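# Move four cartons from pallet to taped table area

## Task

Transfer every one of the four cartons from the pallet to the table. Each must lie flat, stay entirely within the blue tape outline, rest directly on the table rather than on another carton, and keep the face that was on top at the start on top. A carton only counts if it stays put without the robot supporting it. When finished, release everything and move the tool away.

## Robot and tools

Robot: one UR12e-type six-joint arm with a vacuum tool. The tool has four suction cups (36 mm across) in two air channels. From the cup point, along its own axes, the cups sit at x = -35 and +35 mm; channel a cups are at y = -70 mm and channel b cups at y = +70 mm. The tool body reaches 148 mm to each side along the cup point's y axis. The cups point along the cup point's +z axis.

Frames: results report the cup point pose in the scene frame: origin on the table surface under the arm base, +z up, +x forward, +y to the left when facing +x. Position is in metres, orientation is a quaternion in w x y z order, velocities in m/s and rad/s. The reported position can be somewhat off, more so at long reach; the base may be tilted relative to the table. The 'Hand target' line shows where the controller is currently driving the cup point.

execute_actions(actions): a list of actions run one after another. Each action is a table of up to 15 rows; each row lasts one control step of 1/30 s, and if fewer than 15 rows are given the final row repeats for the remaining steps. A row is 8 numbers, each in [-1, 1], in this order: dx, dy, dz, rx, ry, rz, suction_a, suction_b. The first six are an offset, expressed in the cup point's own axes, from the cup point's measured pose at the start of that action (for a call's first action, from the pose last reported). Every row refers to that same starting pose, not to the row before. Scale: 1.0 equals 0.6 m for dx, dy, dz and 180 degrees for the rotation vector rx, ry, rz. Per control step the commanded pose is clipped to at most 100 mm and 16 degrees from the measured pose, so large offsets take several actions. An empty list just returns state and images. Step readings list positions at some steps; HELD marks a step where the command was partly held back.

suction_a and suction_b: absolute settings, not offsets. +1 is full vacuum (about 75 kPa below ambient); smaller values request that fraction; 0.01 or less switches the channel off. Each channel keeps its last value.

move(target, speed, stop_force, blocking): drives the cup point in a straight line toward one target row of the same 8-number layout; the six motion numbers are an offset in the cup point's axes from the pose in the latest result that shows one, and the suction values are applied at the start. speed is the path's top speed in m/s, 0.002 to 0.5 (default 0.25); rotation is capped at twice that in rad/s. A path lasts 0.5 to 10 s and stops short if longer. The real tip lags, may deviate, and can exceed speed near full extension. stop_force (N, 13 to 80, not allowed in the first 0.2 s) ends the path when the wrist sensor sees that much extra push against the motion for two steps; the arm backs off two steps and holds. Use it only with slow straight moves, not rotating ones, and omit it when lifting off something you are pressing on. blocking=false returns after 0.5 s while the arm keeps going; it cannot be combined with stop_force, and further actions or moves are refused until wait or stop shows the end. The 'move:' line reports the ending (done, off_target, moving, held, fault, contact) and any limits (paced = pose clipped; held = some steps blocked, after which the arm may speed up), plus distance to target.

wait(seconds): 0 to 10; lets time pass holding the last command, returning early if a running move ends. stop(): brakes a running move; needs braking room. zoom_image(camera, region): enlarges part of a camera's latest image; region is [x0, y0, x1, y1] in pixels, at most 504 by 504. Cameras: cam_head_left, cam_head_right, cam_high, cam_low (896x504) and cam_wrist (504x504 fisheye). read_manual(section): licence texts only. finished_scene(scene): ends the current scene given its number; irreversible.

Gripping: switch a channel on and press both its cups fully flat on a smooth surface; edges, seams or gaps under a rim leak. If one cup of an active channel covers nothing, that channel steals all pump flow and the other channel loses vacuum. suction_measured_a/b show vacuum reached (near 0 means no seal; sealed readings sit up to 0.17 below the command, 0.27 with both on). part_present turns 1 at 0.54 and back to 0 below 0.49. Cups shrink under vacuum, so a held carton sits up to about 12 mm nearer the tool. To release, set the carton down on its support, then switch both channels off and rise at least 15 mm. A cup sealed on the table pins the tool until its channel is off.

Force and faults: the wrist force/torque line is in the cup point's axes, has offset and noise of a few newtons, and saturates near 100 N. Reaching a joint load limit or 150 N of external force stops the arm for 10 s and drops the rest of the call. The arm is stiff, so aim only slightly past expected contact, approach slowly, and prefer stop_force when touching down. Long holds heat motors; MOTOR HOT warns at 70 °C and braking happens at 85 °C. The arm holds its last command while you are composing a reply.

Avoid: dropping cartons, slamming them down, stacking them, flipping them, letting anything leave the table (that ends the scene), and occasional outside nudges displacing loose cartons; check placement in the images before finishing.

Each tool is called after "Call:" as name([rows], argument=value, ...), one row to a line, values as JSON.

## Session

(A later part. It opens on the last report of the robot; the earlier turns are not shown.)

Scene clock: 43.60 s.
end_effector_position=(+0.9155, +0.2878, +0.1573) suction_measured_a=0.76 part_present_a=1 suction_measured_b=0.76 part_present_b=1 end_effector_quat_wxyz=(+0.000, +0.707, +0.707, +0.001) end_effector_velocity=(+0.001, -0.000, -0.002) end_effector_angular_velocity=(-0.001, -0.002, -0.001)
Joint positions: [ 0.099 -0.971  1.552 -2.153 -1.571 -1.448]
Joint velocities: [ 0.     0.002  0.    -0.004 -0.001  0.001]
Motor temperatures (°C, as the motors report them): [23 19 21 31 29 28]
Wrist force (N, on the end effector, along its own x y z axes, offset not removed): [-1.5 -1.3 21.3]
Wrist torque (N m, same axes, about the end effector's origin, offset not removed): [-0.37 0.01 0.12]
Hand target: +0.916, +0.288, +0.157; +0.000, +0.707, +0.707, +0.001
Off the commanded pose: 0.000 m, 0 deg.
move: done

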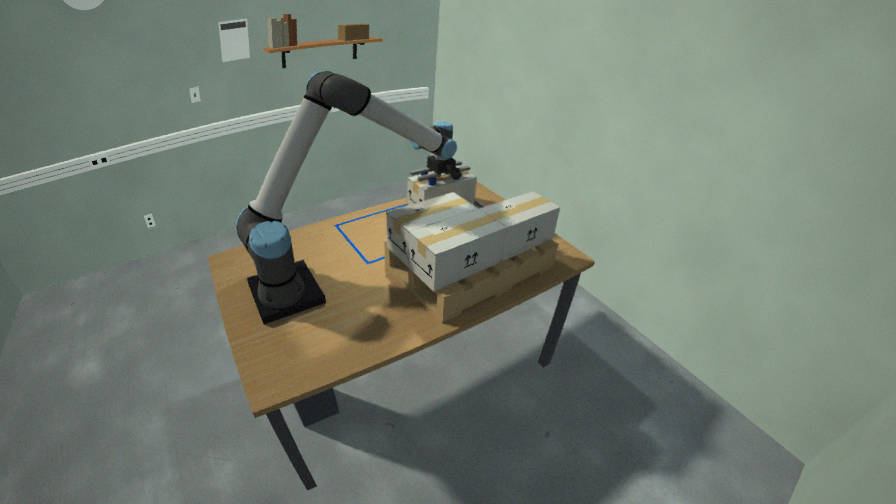

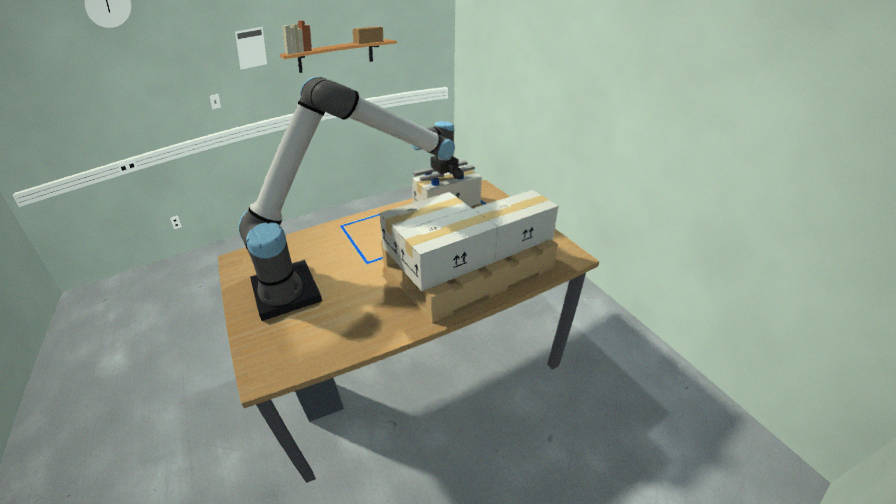

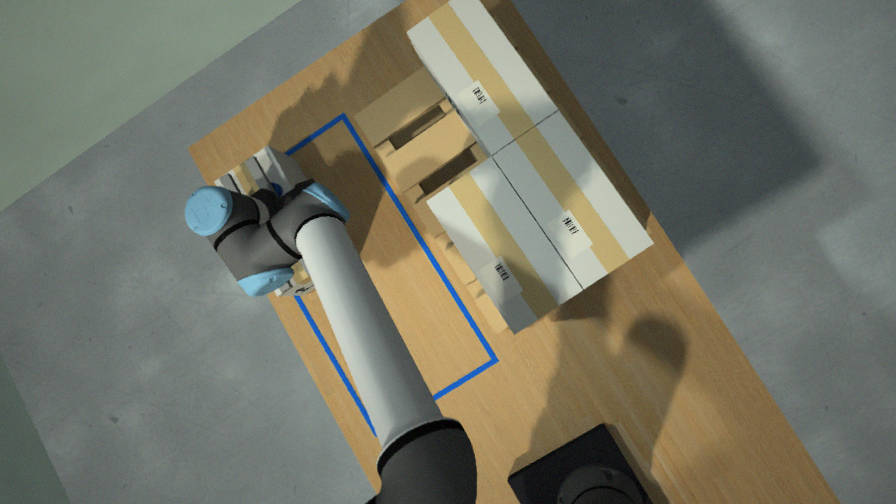

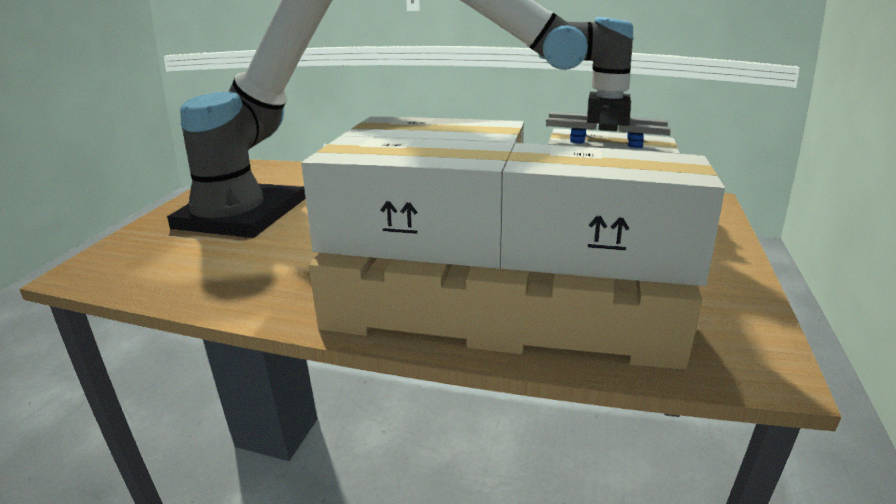

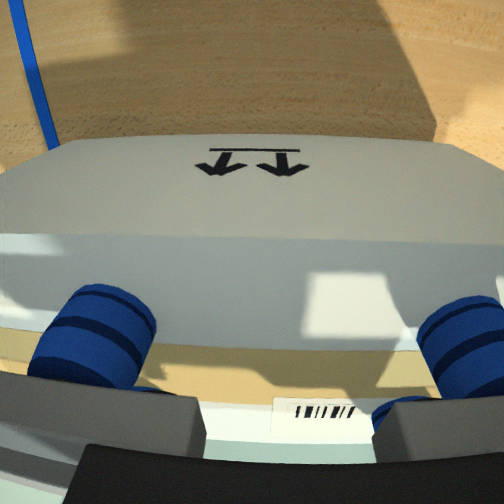

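Call:
move(target=[-0.004,0,0.045,0,0,0,1,1], speed=0.008, stop_force=13)

Call:
move(target=[0,0,-0.01,0,0,0,0,0], speed=0.02)

Call:
move(target=[-0.2,-0.17,-0.3,0,0,0,0,0], speed=0.4)

Scene clock: 52.03 s.
end_effector_position=(+0.9156, +0.2867, +0.1447) suction_measured_a=0.76 part_present_a=1 suction_measured_b=0.76 part_present_b=1 end_effector_quat_wxyz=(+0.000, +0.707, +0.707, +0.001) end_effector_velocity=(-0.001, -0.002, -0.001) end_effector_angular_velocity=(-0.000, +0.005, -0.002)
Joint positions: [ 0.098 -0.96   1.559 -2.172 -1.571 -1.449]
Joint velocities: [-0.002 -0.     0.001  0.004  0.     0.   ]
Motor temperatures (°C, as the motors report them): [23 19 21 31 29 28]
Wrist force (N, on the end effector, along its own x y z axes, offset not removed): [5.2 2.4 -7.4]
Wrist torque (N m, same axes, about the end effector's origin, offset not removed): [-2.23 -0.71 0.14]
Hand target: +0.916, +0.287, +0.145; +0.000, +0.707, +0.707, +0.001
Off the commanded pose: 0.014 m, 0 deg.
move: contact

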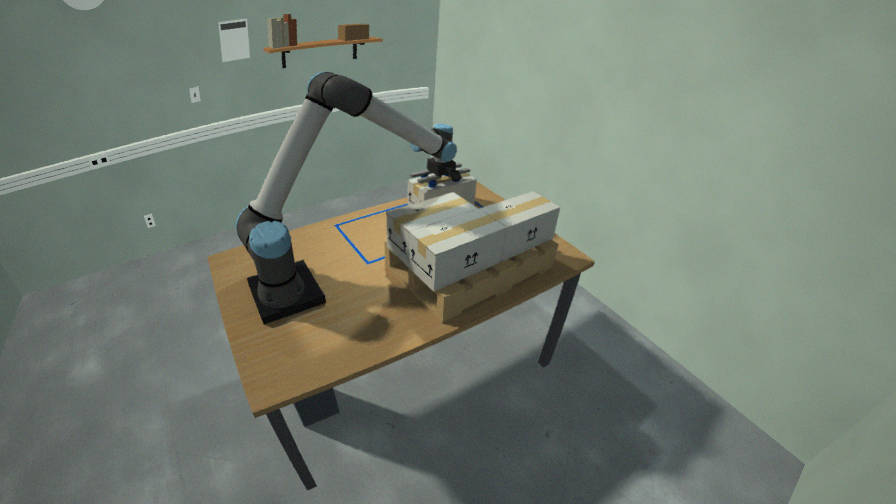

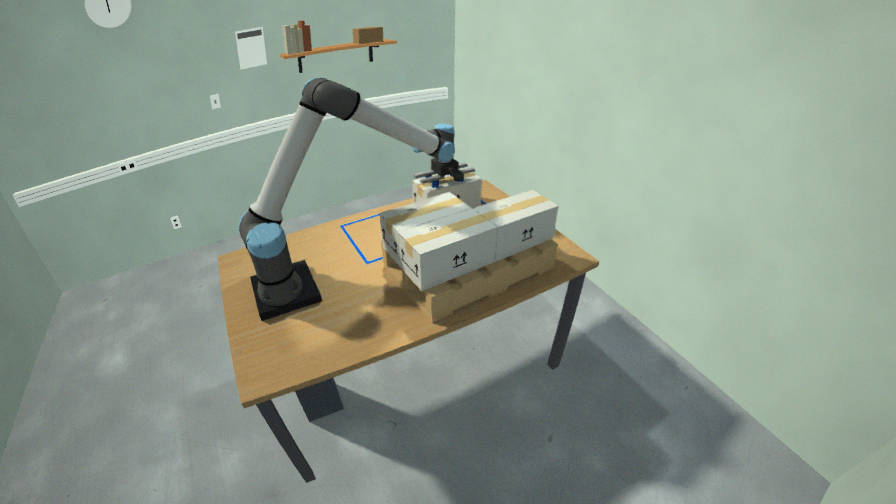

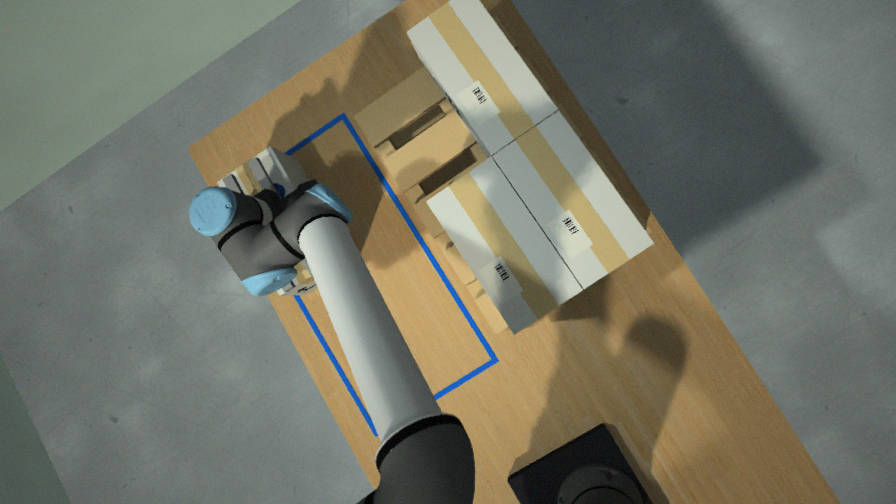

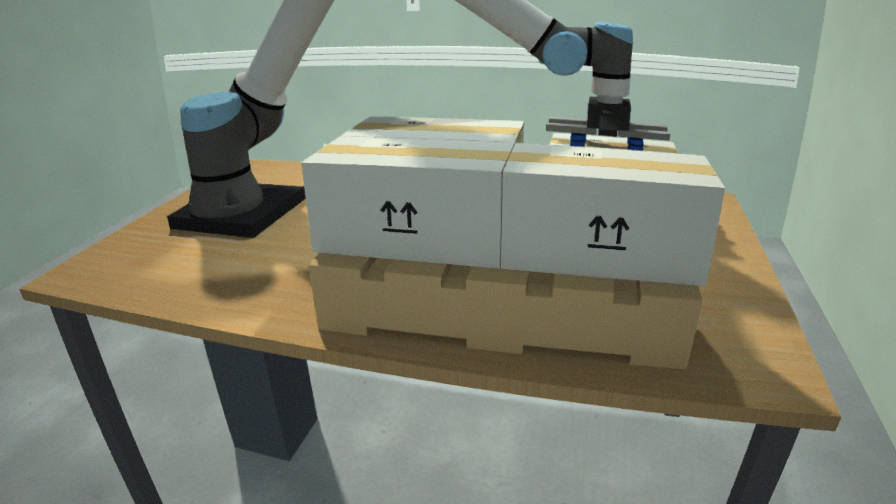

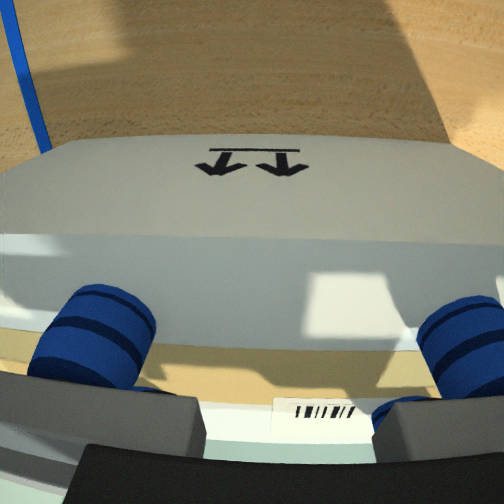

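Scene clock: 52.73 s.
end_effector_position=(+0.9156, +0.2867, +0.1502) suction_measured_a=0.01 part_present_a=0 suction_measured_b=0.01 part_present_b=0 end_effector_quat_wxyz=(+0.000, +0.707, +0.707, +0.001) end_effector_velocity=(+0.000, -0.000, +0.003) end_effector_angular_velocity=(-0.000, +0.000, +0.000)
Joint positions: [ 0.098 -0.965  1.556 -2.164 -1.571 -1.449]
Joint velocities: [ 0.    -0.002 -0.002  0.004 -0.     0.   ]
Motor temperatures (°C, as the motors report them): [23 19 21 31 29 28]
Wrist force (N, on the end effector, along its own x y z axes, offset not removed): [2.6 -1.5 -34.7]
Wrist torque (N m, same axes, about the end effector's origin, offset not removed): [-0.21 -0.51 0.00]
Hand target: +0.916, +0.287, +0.151; +0.000, +0.707, +0.707, +0.001
Off the commanded pose: 0.000 m, 0 deg.
move: done

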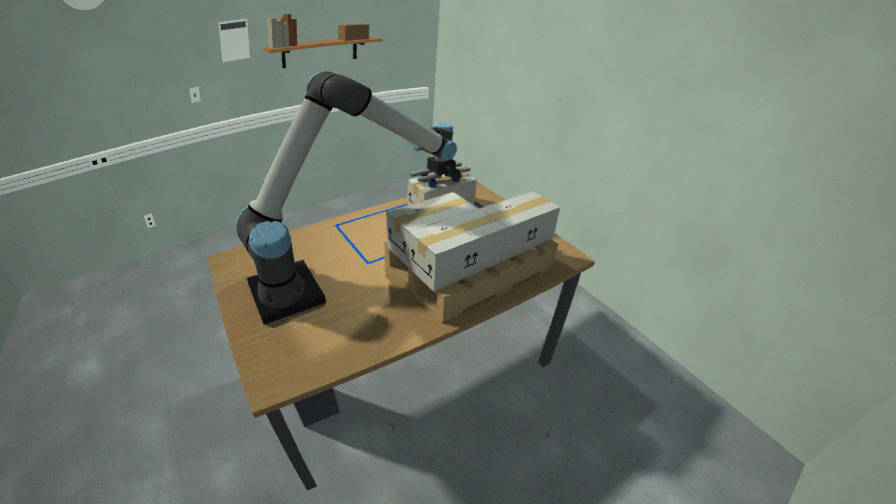

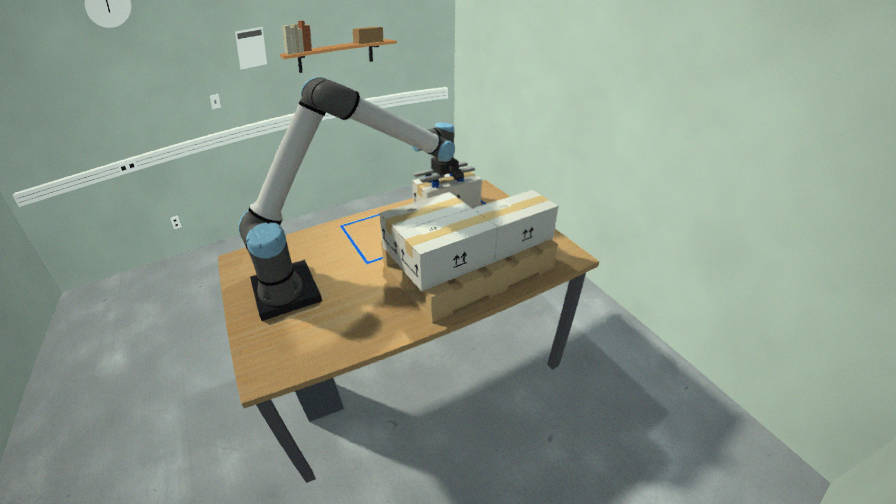

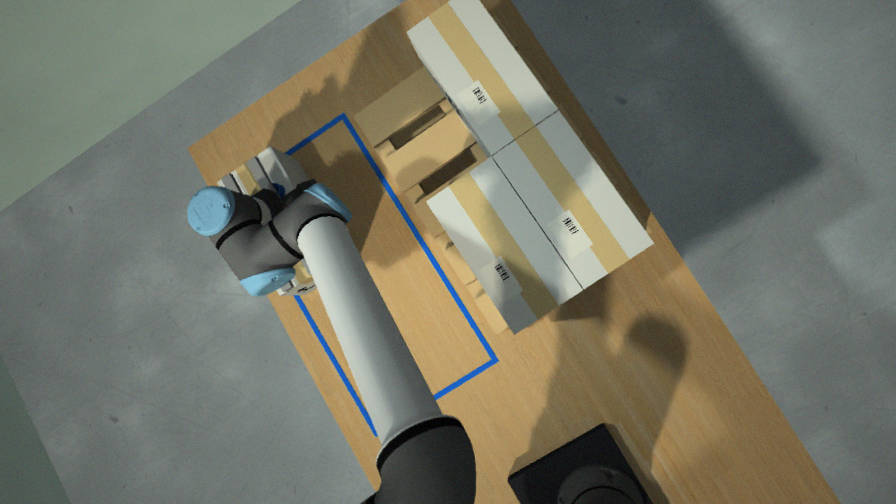

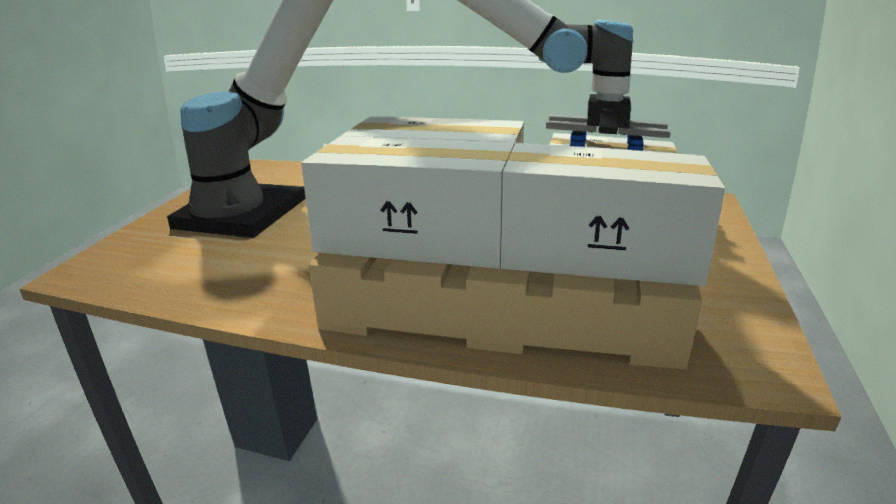

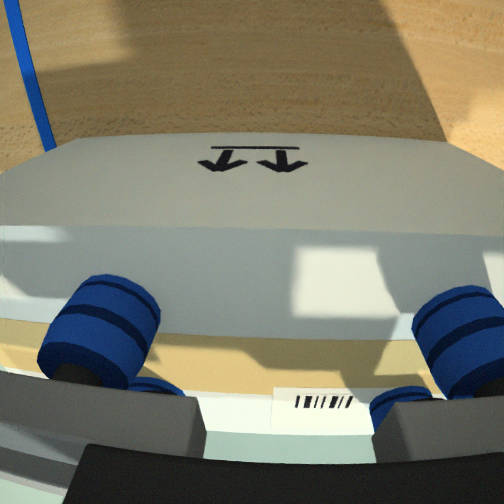

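Scene clock: 54.13 s.
end_effector_position=(+0.8134, +0.1669, +0.3296) suction_measured_a=0.01 part_present_a=0 suction_measured_b=0.01 part_present_b=0 end_effector_quat_wxyz=(+0.000, +0.707, +0.707, +0.001) end_effector_velocity=(-0.001, -0.002, +0.002) end_effector_angular_velocity=(-0.000, +0.000, -0.000)
Joint positions: [-0.032 -1.296  1.701 -1.977 -1.571 -1.579]
Joint velocities: [-0.002 -0.004  0.001  0.003 -0.    -0.002]
Motor temperatures (°C, as the motors report them): [23 19 21 31 29 28]
Wrist force (N, on the end effector, along its own x y z axes, offset not removed): [1.4 -0.8 -1.1]
Wrist torque (N m, same axes, about the end effector's origin, offset not removed): [-0.10 -0.29 0.08]
Hand target: +0.813, +0.167, +0.330; +0.000, +0.707, +0.707, +0.001
Off the commanded pose: 0.000 m, 0 deg.
move: done

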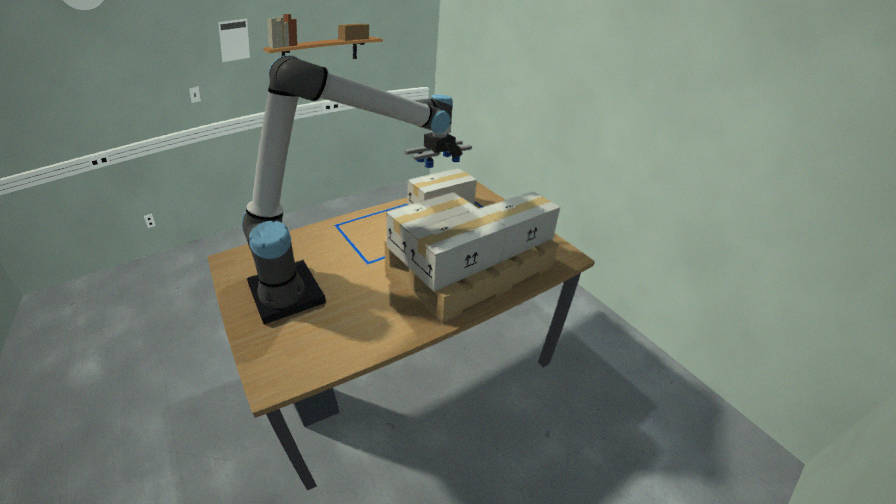

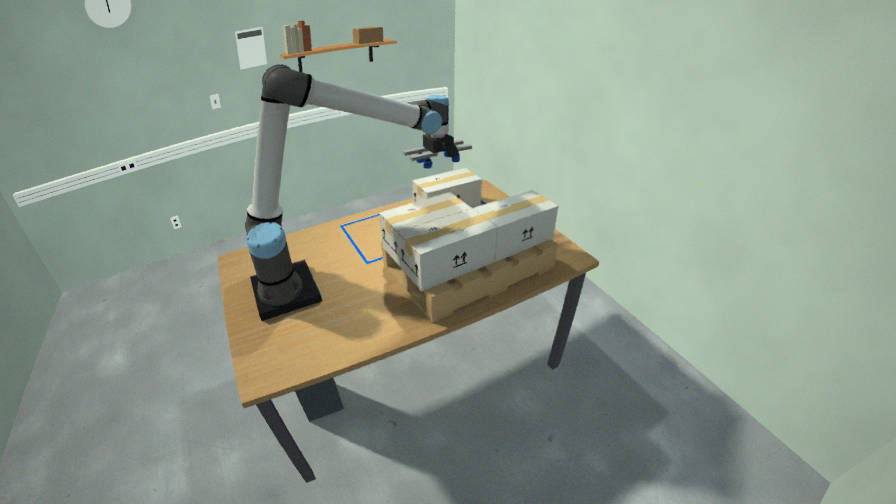

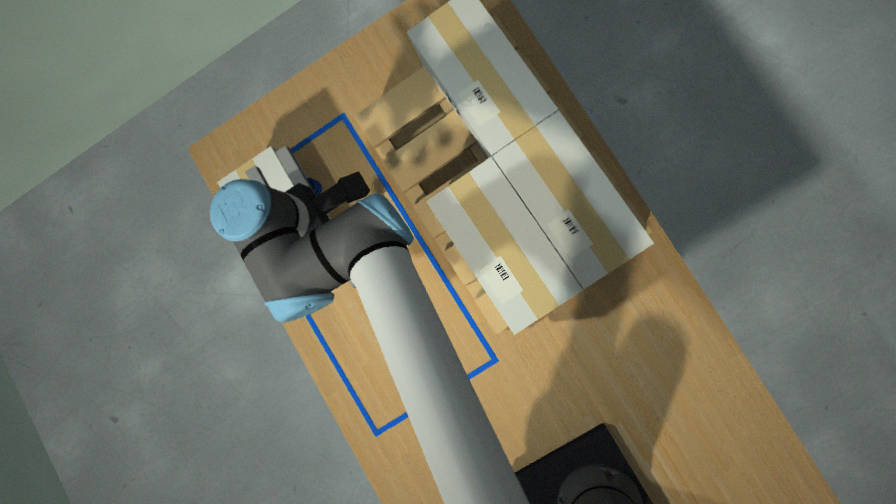

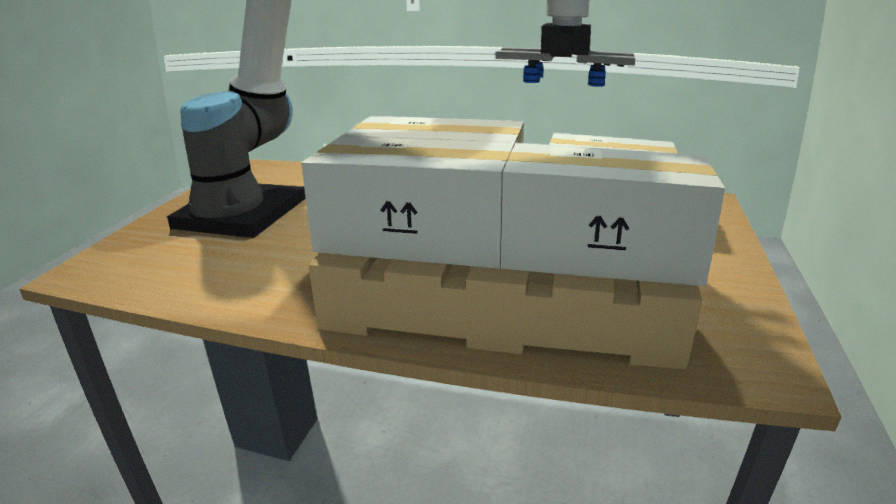

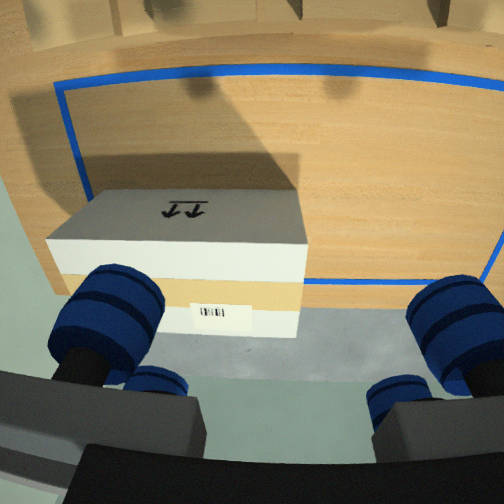

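Call:
move(target=[-0.496,-0.386,0.055,0,0,-0.0117,0,0], speed=0.42)

Call:
zoom_image(camera="cam_high", region=[180,80,520,450])

Scene clock: 66.17 s.
end_effector_position=(+0.5819, -0.1300, +0.2960) suction_measured_a=0.01 part_present_a=0 suction_measured_b=0.01 part_present_b=0 end_effector_quat_wxyz=(+0.000, +0.694, +0.720, +0.001) end_effector_velocity=(-0.002, -0.003, +0.000) end_effector_angular_velocity=(-0.000, -0.001, +0.000)
Joint positions: [-0.539 -1.65   2.161 -2.083 -1.571 -2.123]
Joint velocities: [-0.006 -0.003  0.002  0.    -0.    -0.006]
Motor temperatures (°C, as the motors report them): [23 19 21 31 29 28]
Wrist force (N, on the end effector, along its own x y z axes, offset not removed): [1.1 -0.9 -1.9]
Wrist torque (N m, same axes, about the end effector's origin, offset not removed): [-0.27 -0.20 0.11]
Hand target: +0.582, -0.130, +0.296; +0.000, +0.694, +0.720, +0.001
Off the commanded pose: 0.001 m, 0 deg.
move: done

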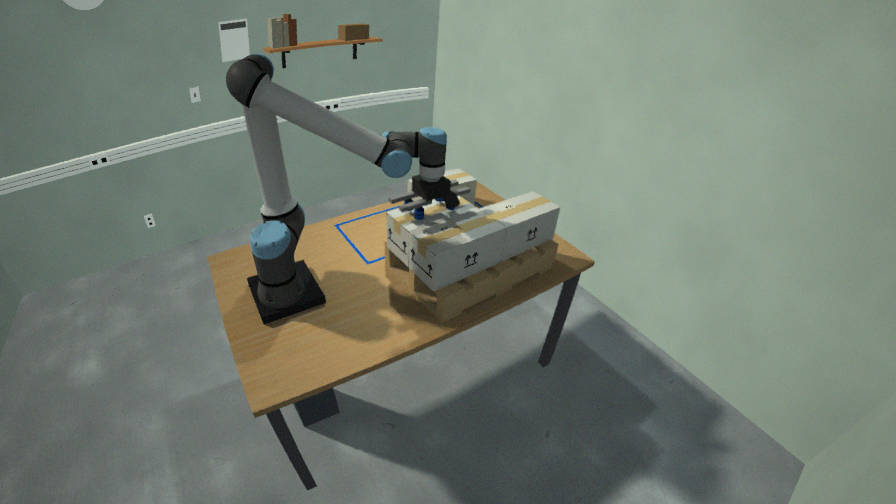

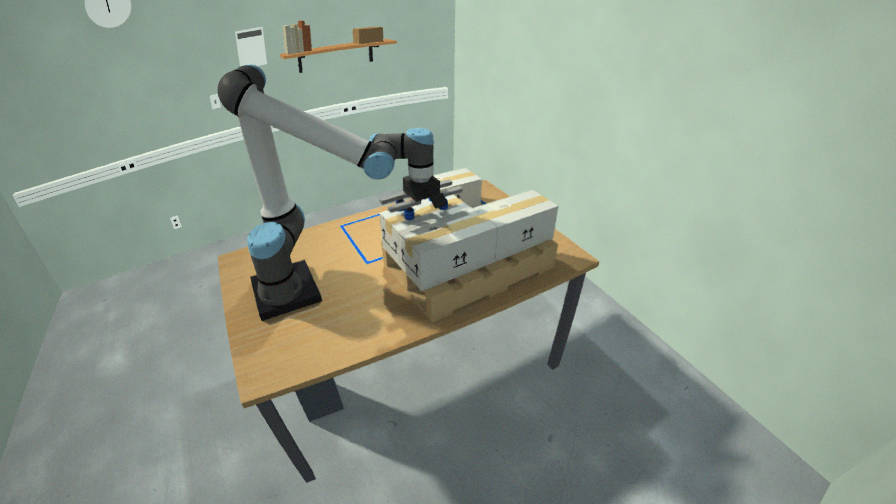

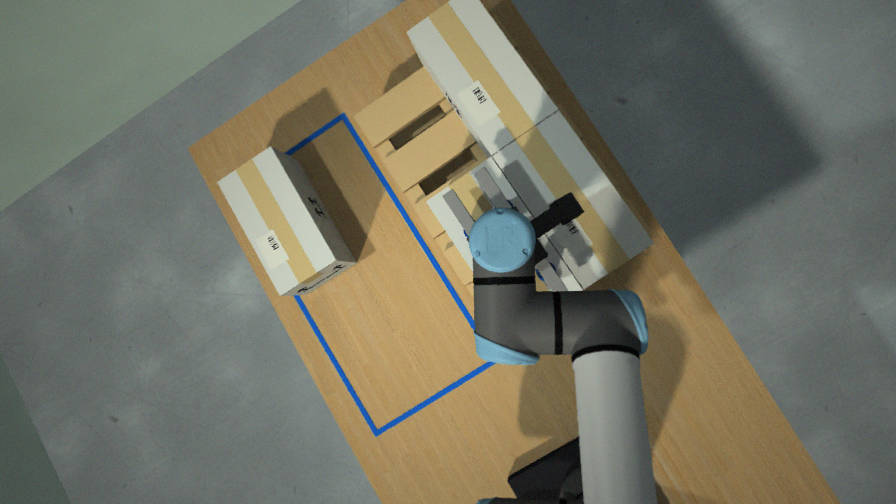

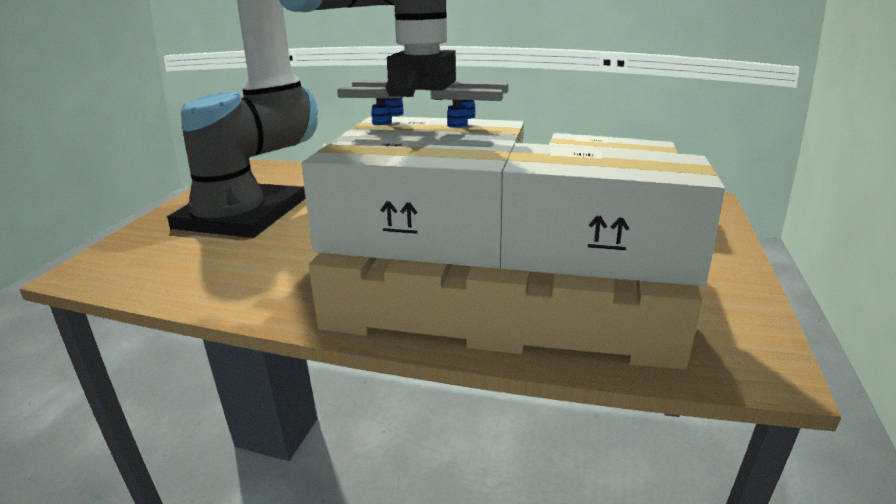

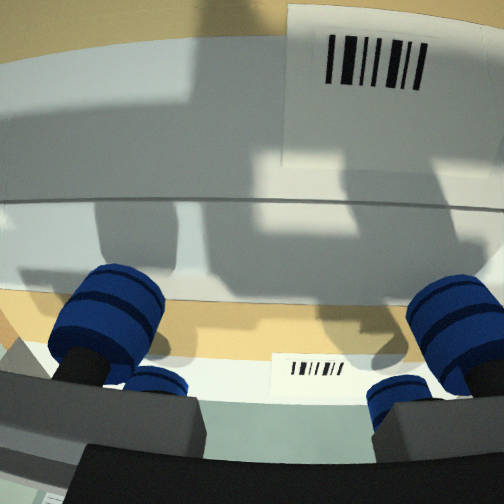

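Region (180, 80, 520, 450) of cam_high's 896x504 image, scaled by 1.362, with more detail than that image has; it fills the left 463 columns of this view, and the rest is white.

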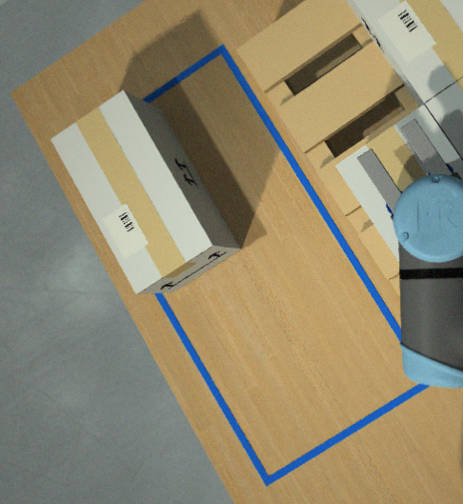

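Call:
move(target=[0,0,0.04,0,0,0,1,1], speed=0.03)

Scene clock: 75.70 s.
end_effector_position=(+0.5819, -0.1300, +0.2724) suction_measured_a=0.44 part_present_a=0 suction_measured_b=0.44 part_present_b=0 end_effector_quat_wxyz=(+0.000, +0.694, +0.720, +0.001) end_effector_velocity=(+0.001, +0.000, -0.002) end_effector_angular_velocity=(-0.001, -0.001, +0.001)
Joint positions: [-0.539 -1.626  2.187 -2.134 -1.571 -2.123]
Joint velocities: [ 0.001  0.003  0.002 -0.007 -0.001 -0.   ]
Motor temperatures (°C, as the motors report them): [23 19 21 31 29 28]
Wrist force (N, on the end effector, along its own x y z axes, offset not removed): [-0.8 -2.3 21.4]
Wrist torque (N m, same axes, about the end effector's origin, offset not removed): [-0.87 -0.25 0.12]
Hand target: +0.582, -0.130, +0.272; +0.000, +0.694, +0.720, +0.001
Off the commanded pose: 0.000 m, 0 deg.
move: done

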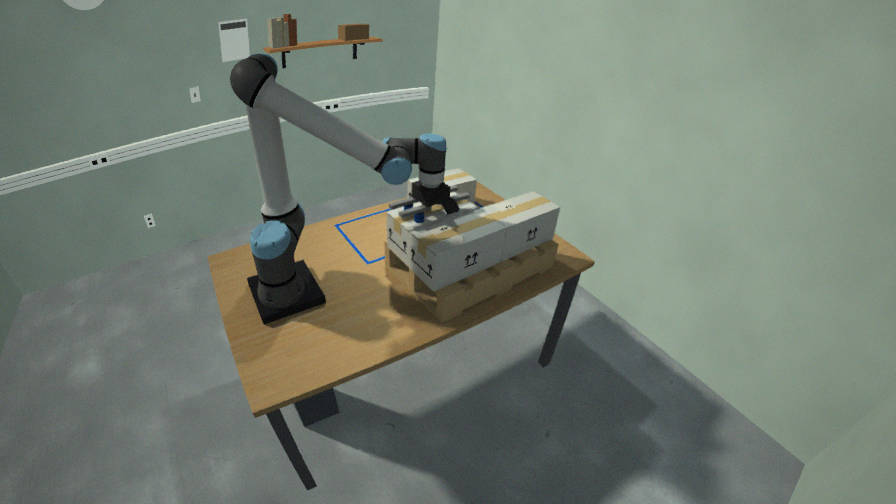

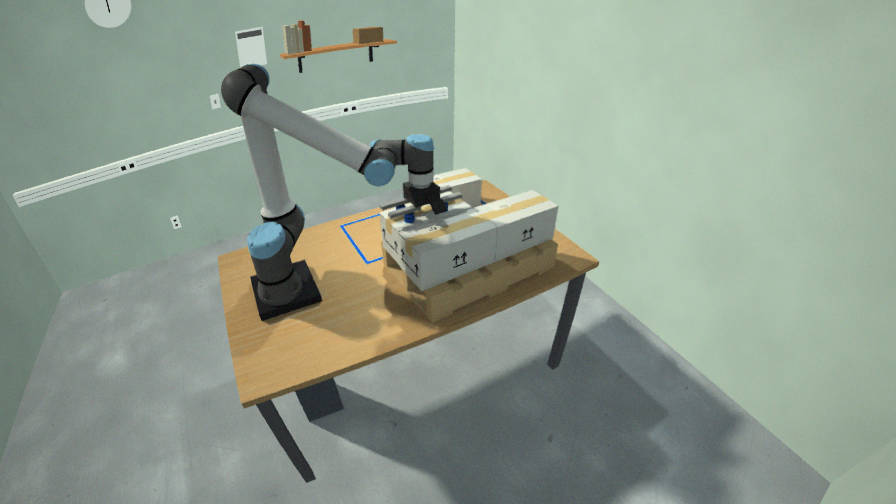

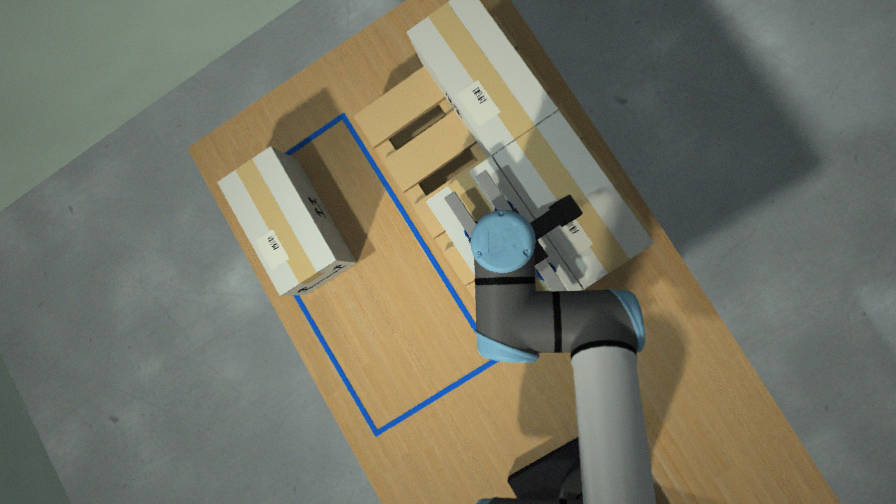

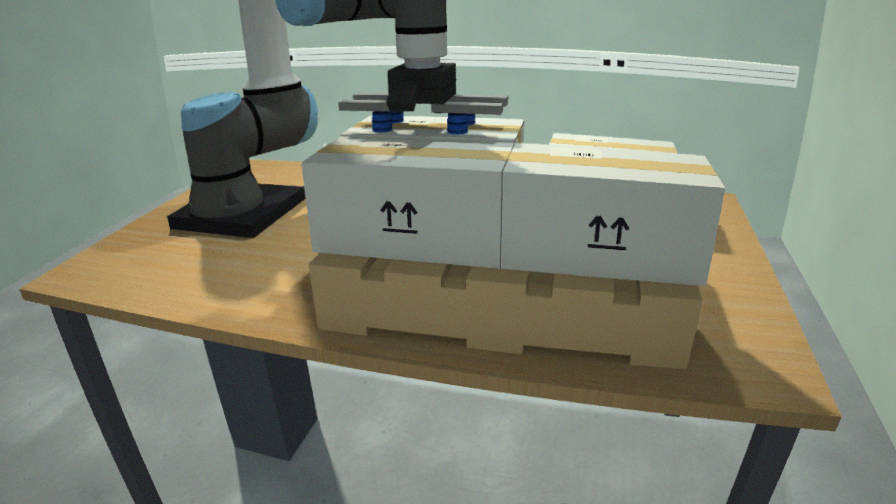

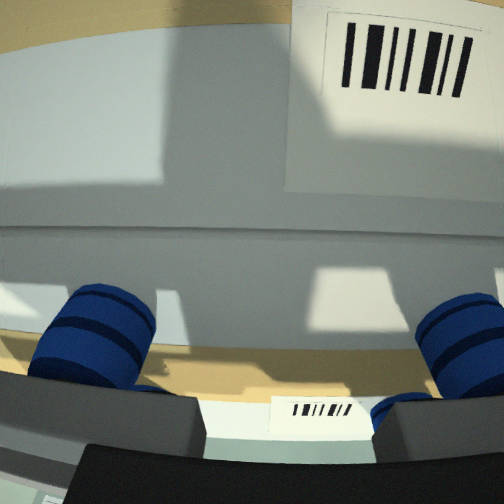

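Call:
move(target=[0,0,-0.025,0,0,0,1,1], speed=0.04)

Scene clock: 80.97 s.
end_effector_position=(+0.5819, -0.1300, +0.2870) suction_measured_a=0.76 part_present_a=1 suction_measured_b=0.76 part_present_b=1 end_effector_quat_wxyz=(+0.000, +0.694, +0.720, +0.001) end_effector_velocity=(-0.000, -0.000, +0.003) end_effector_angular_velocity=(-0.000, -0.000, +0.000)
Joint positions: [-0.539 -1.641  2.171 -2.102 -1.571 -2.123]
Joint velocities: [-0.    -0.003 -0.003  0.006  0.    -0.   ]
Motor temperatures (°C, as the motors report them): [23 19 21 31 29 28]
Wrist force (N, on the end effector, along its own x y z axes, offset not removed): [2.1 -2.1 20.8]
Wrist torque (N m, same axes, about the end effector's origin, offset not removed): [-0.52 -0.58 0.16]
Hand target: +0.582, -0.130, +0.287; +0.000, +0.694, +0.720, +0.001
Off the commanded pose: 0.000 m, 0 deg.
move: done

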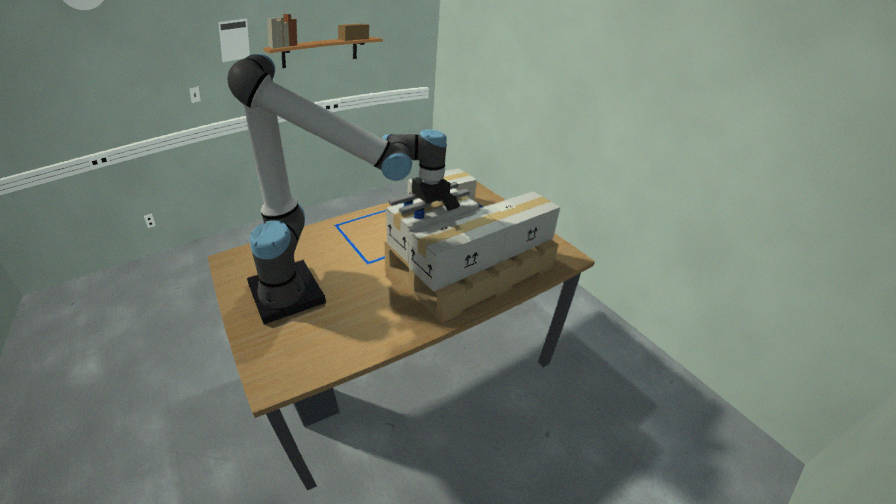

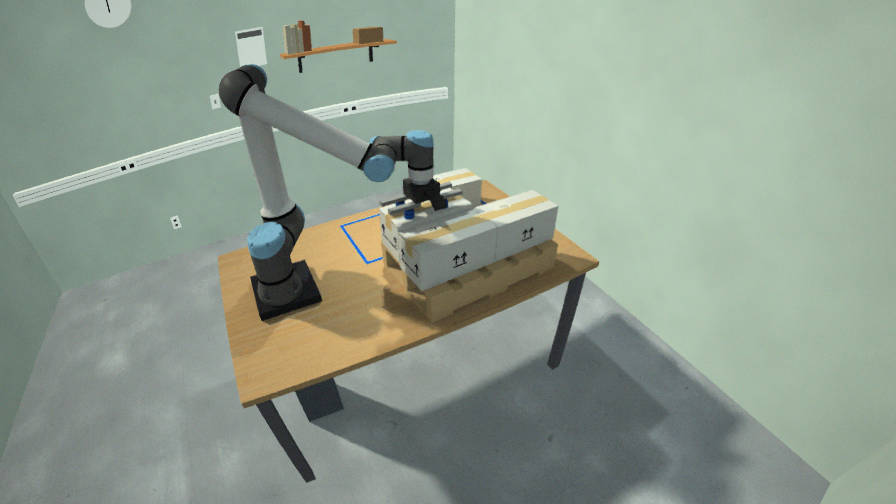

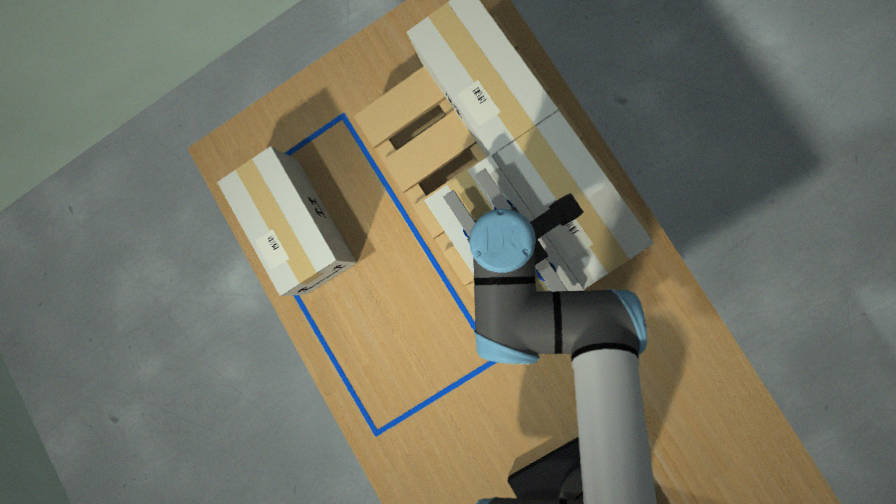

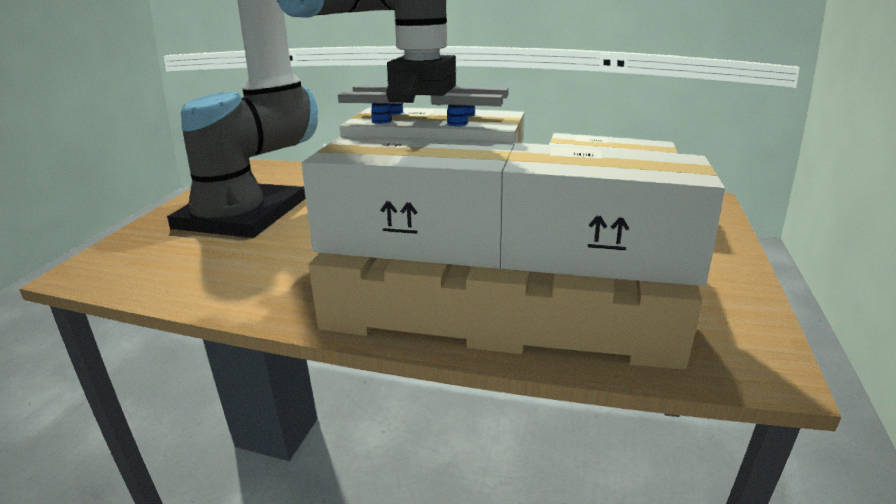

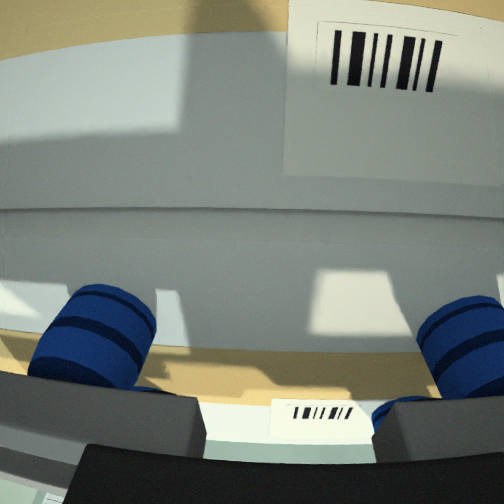

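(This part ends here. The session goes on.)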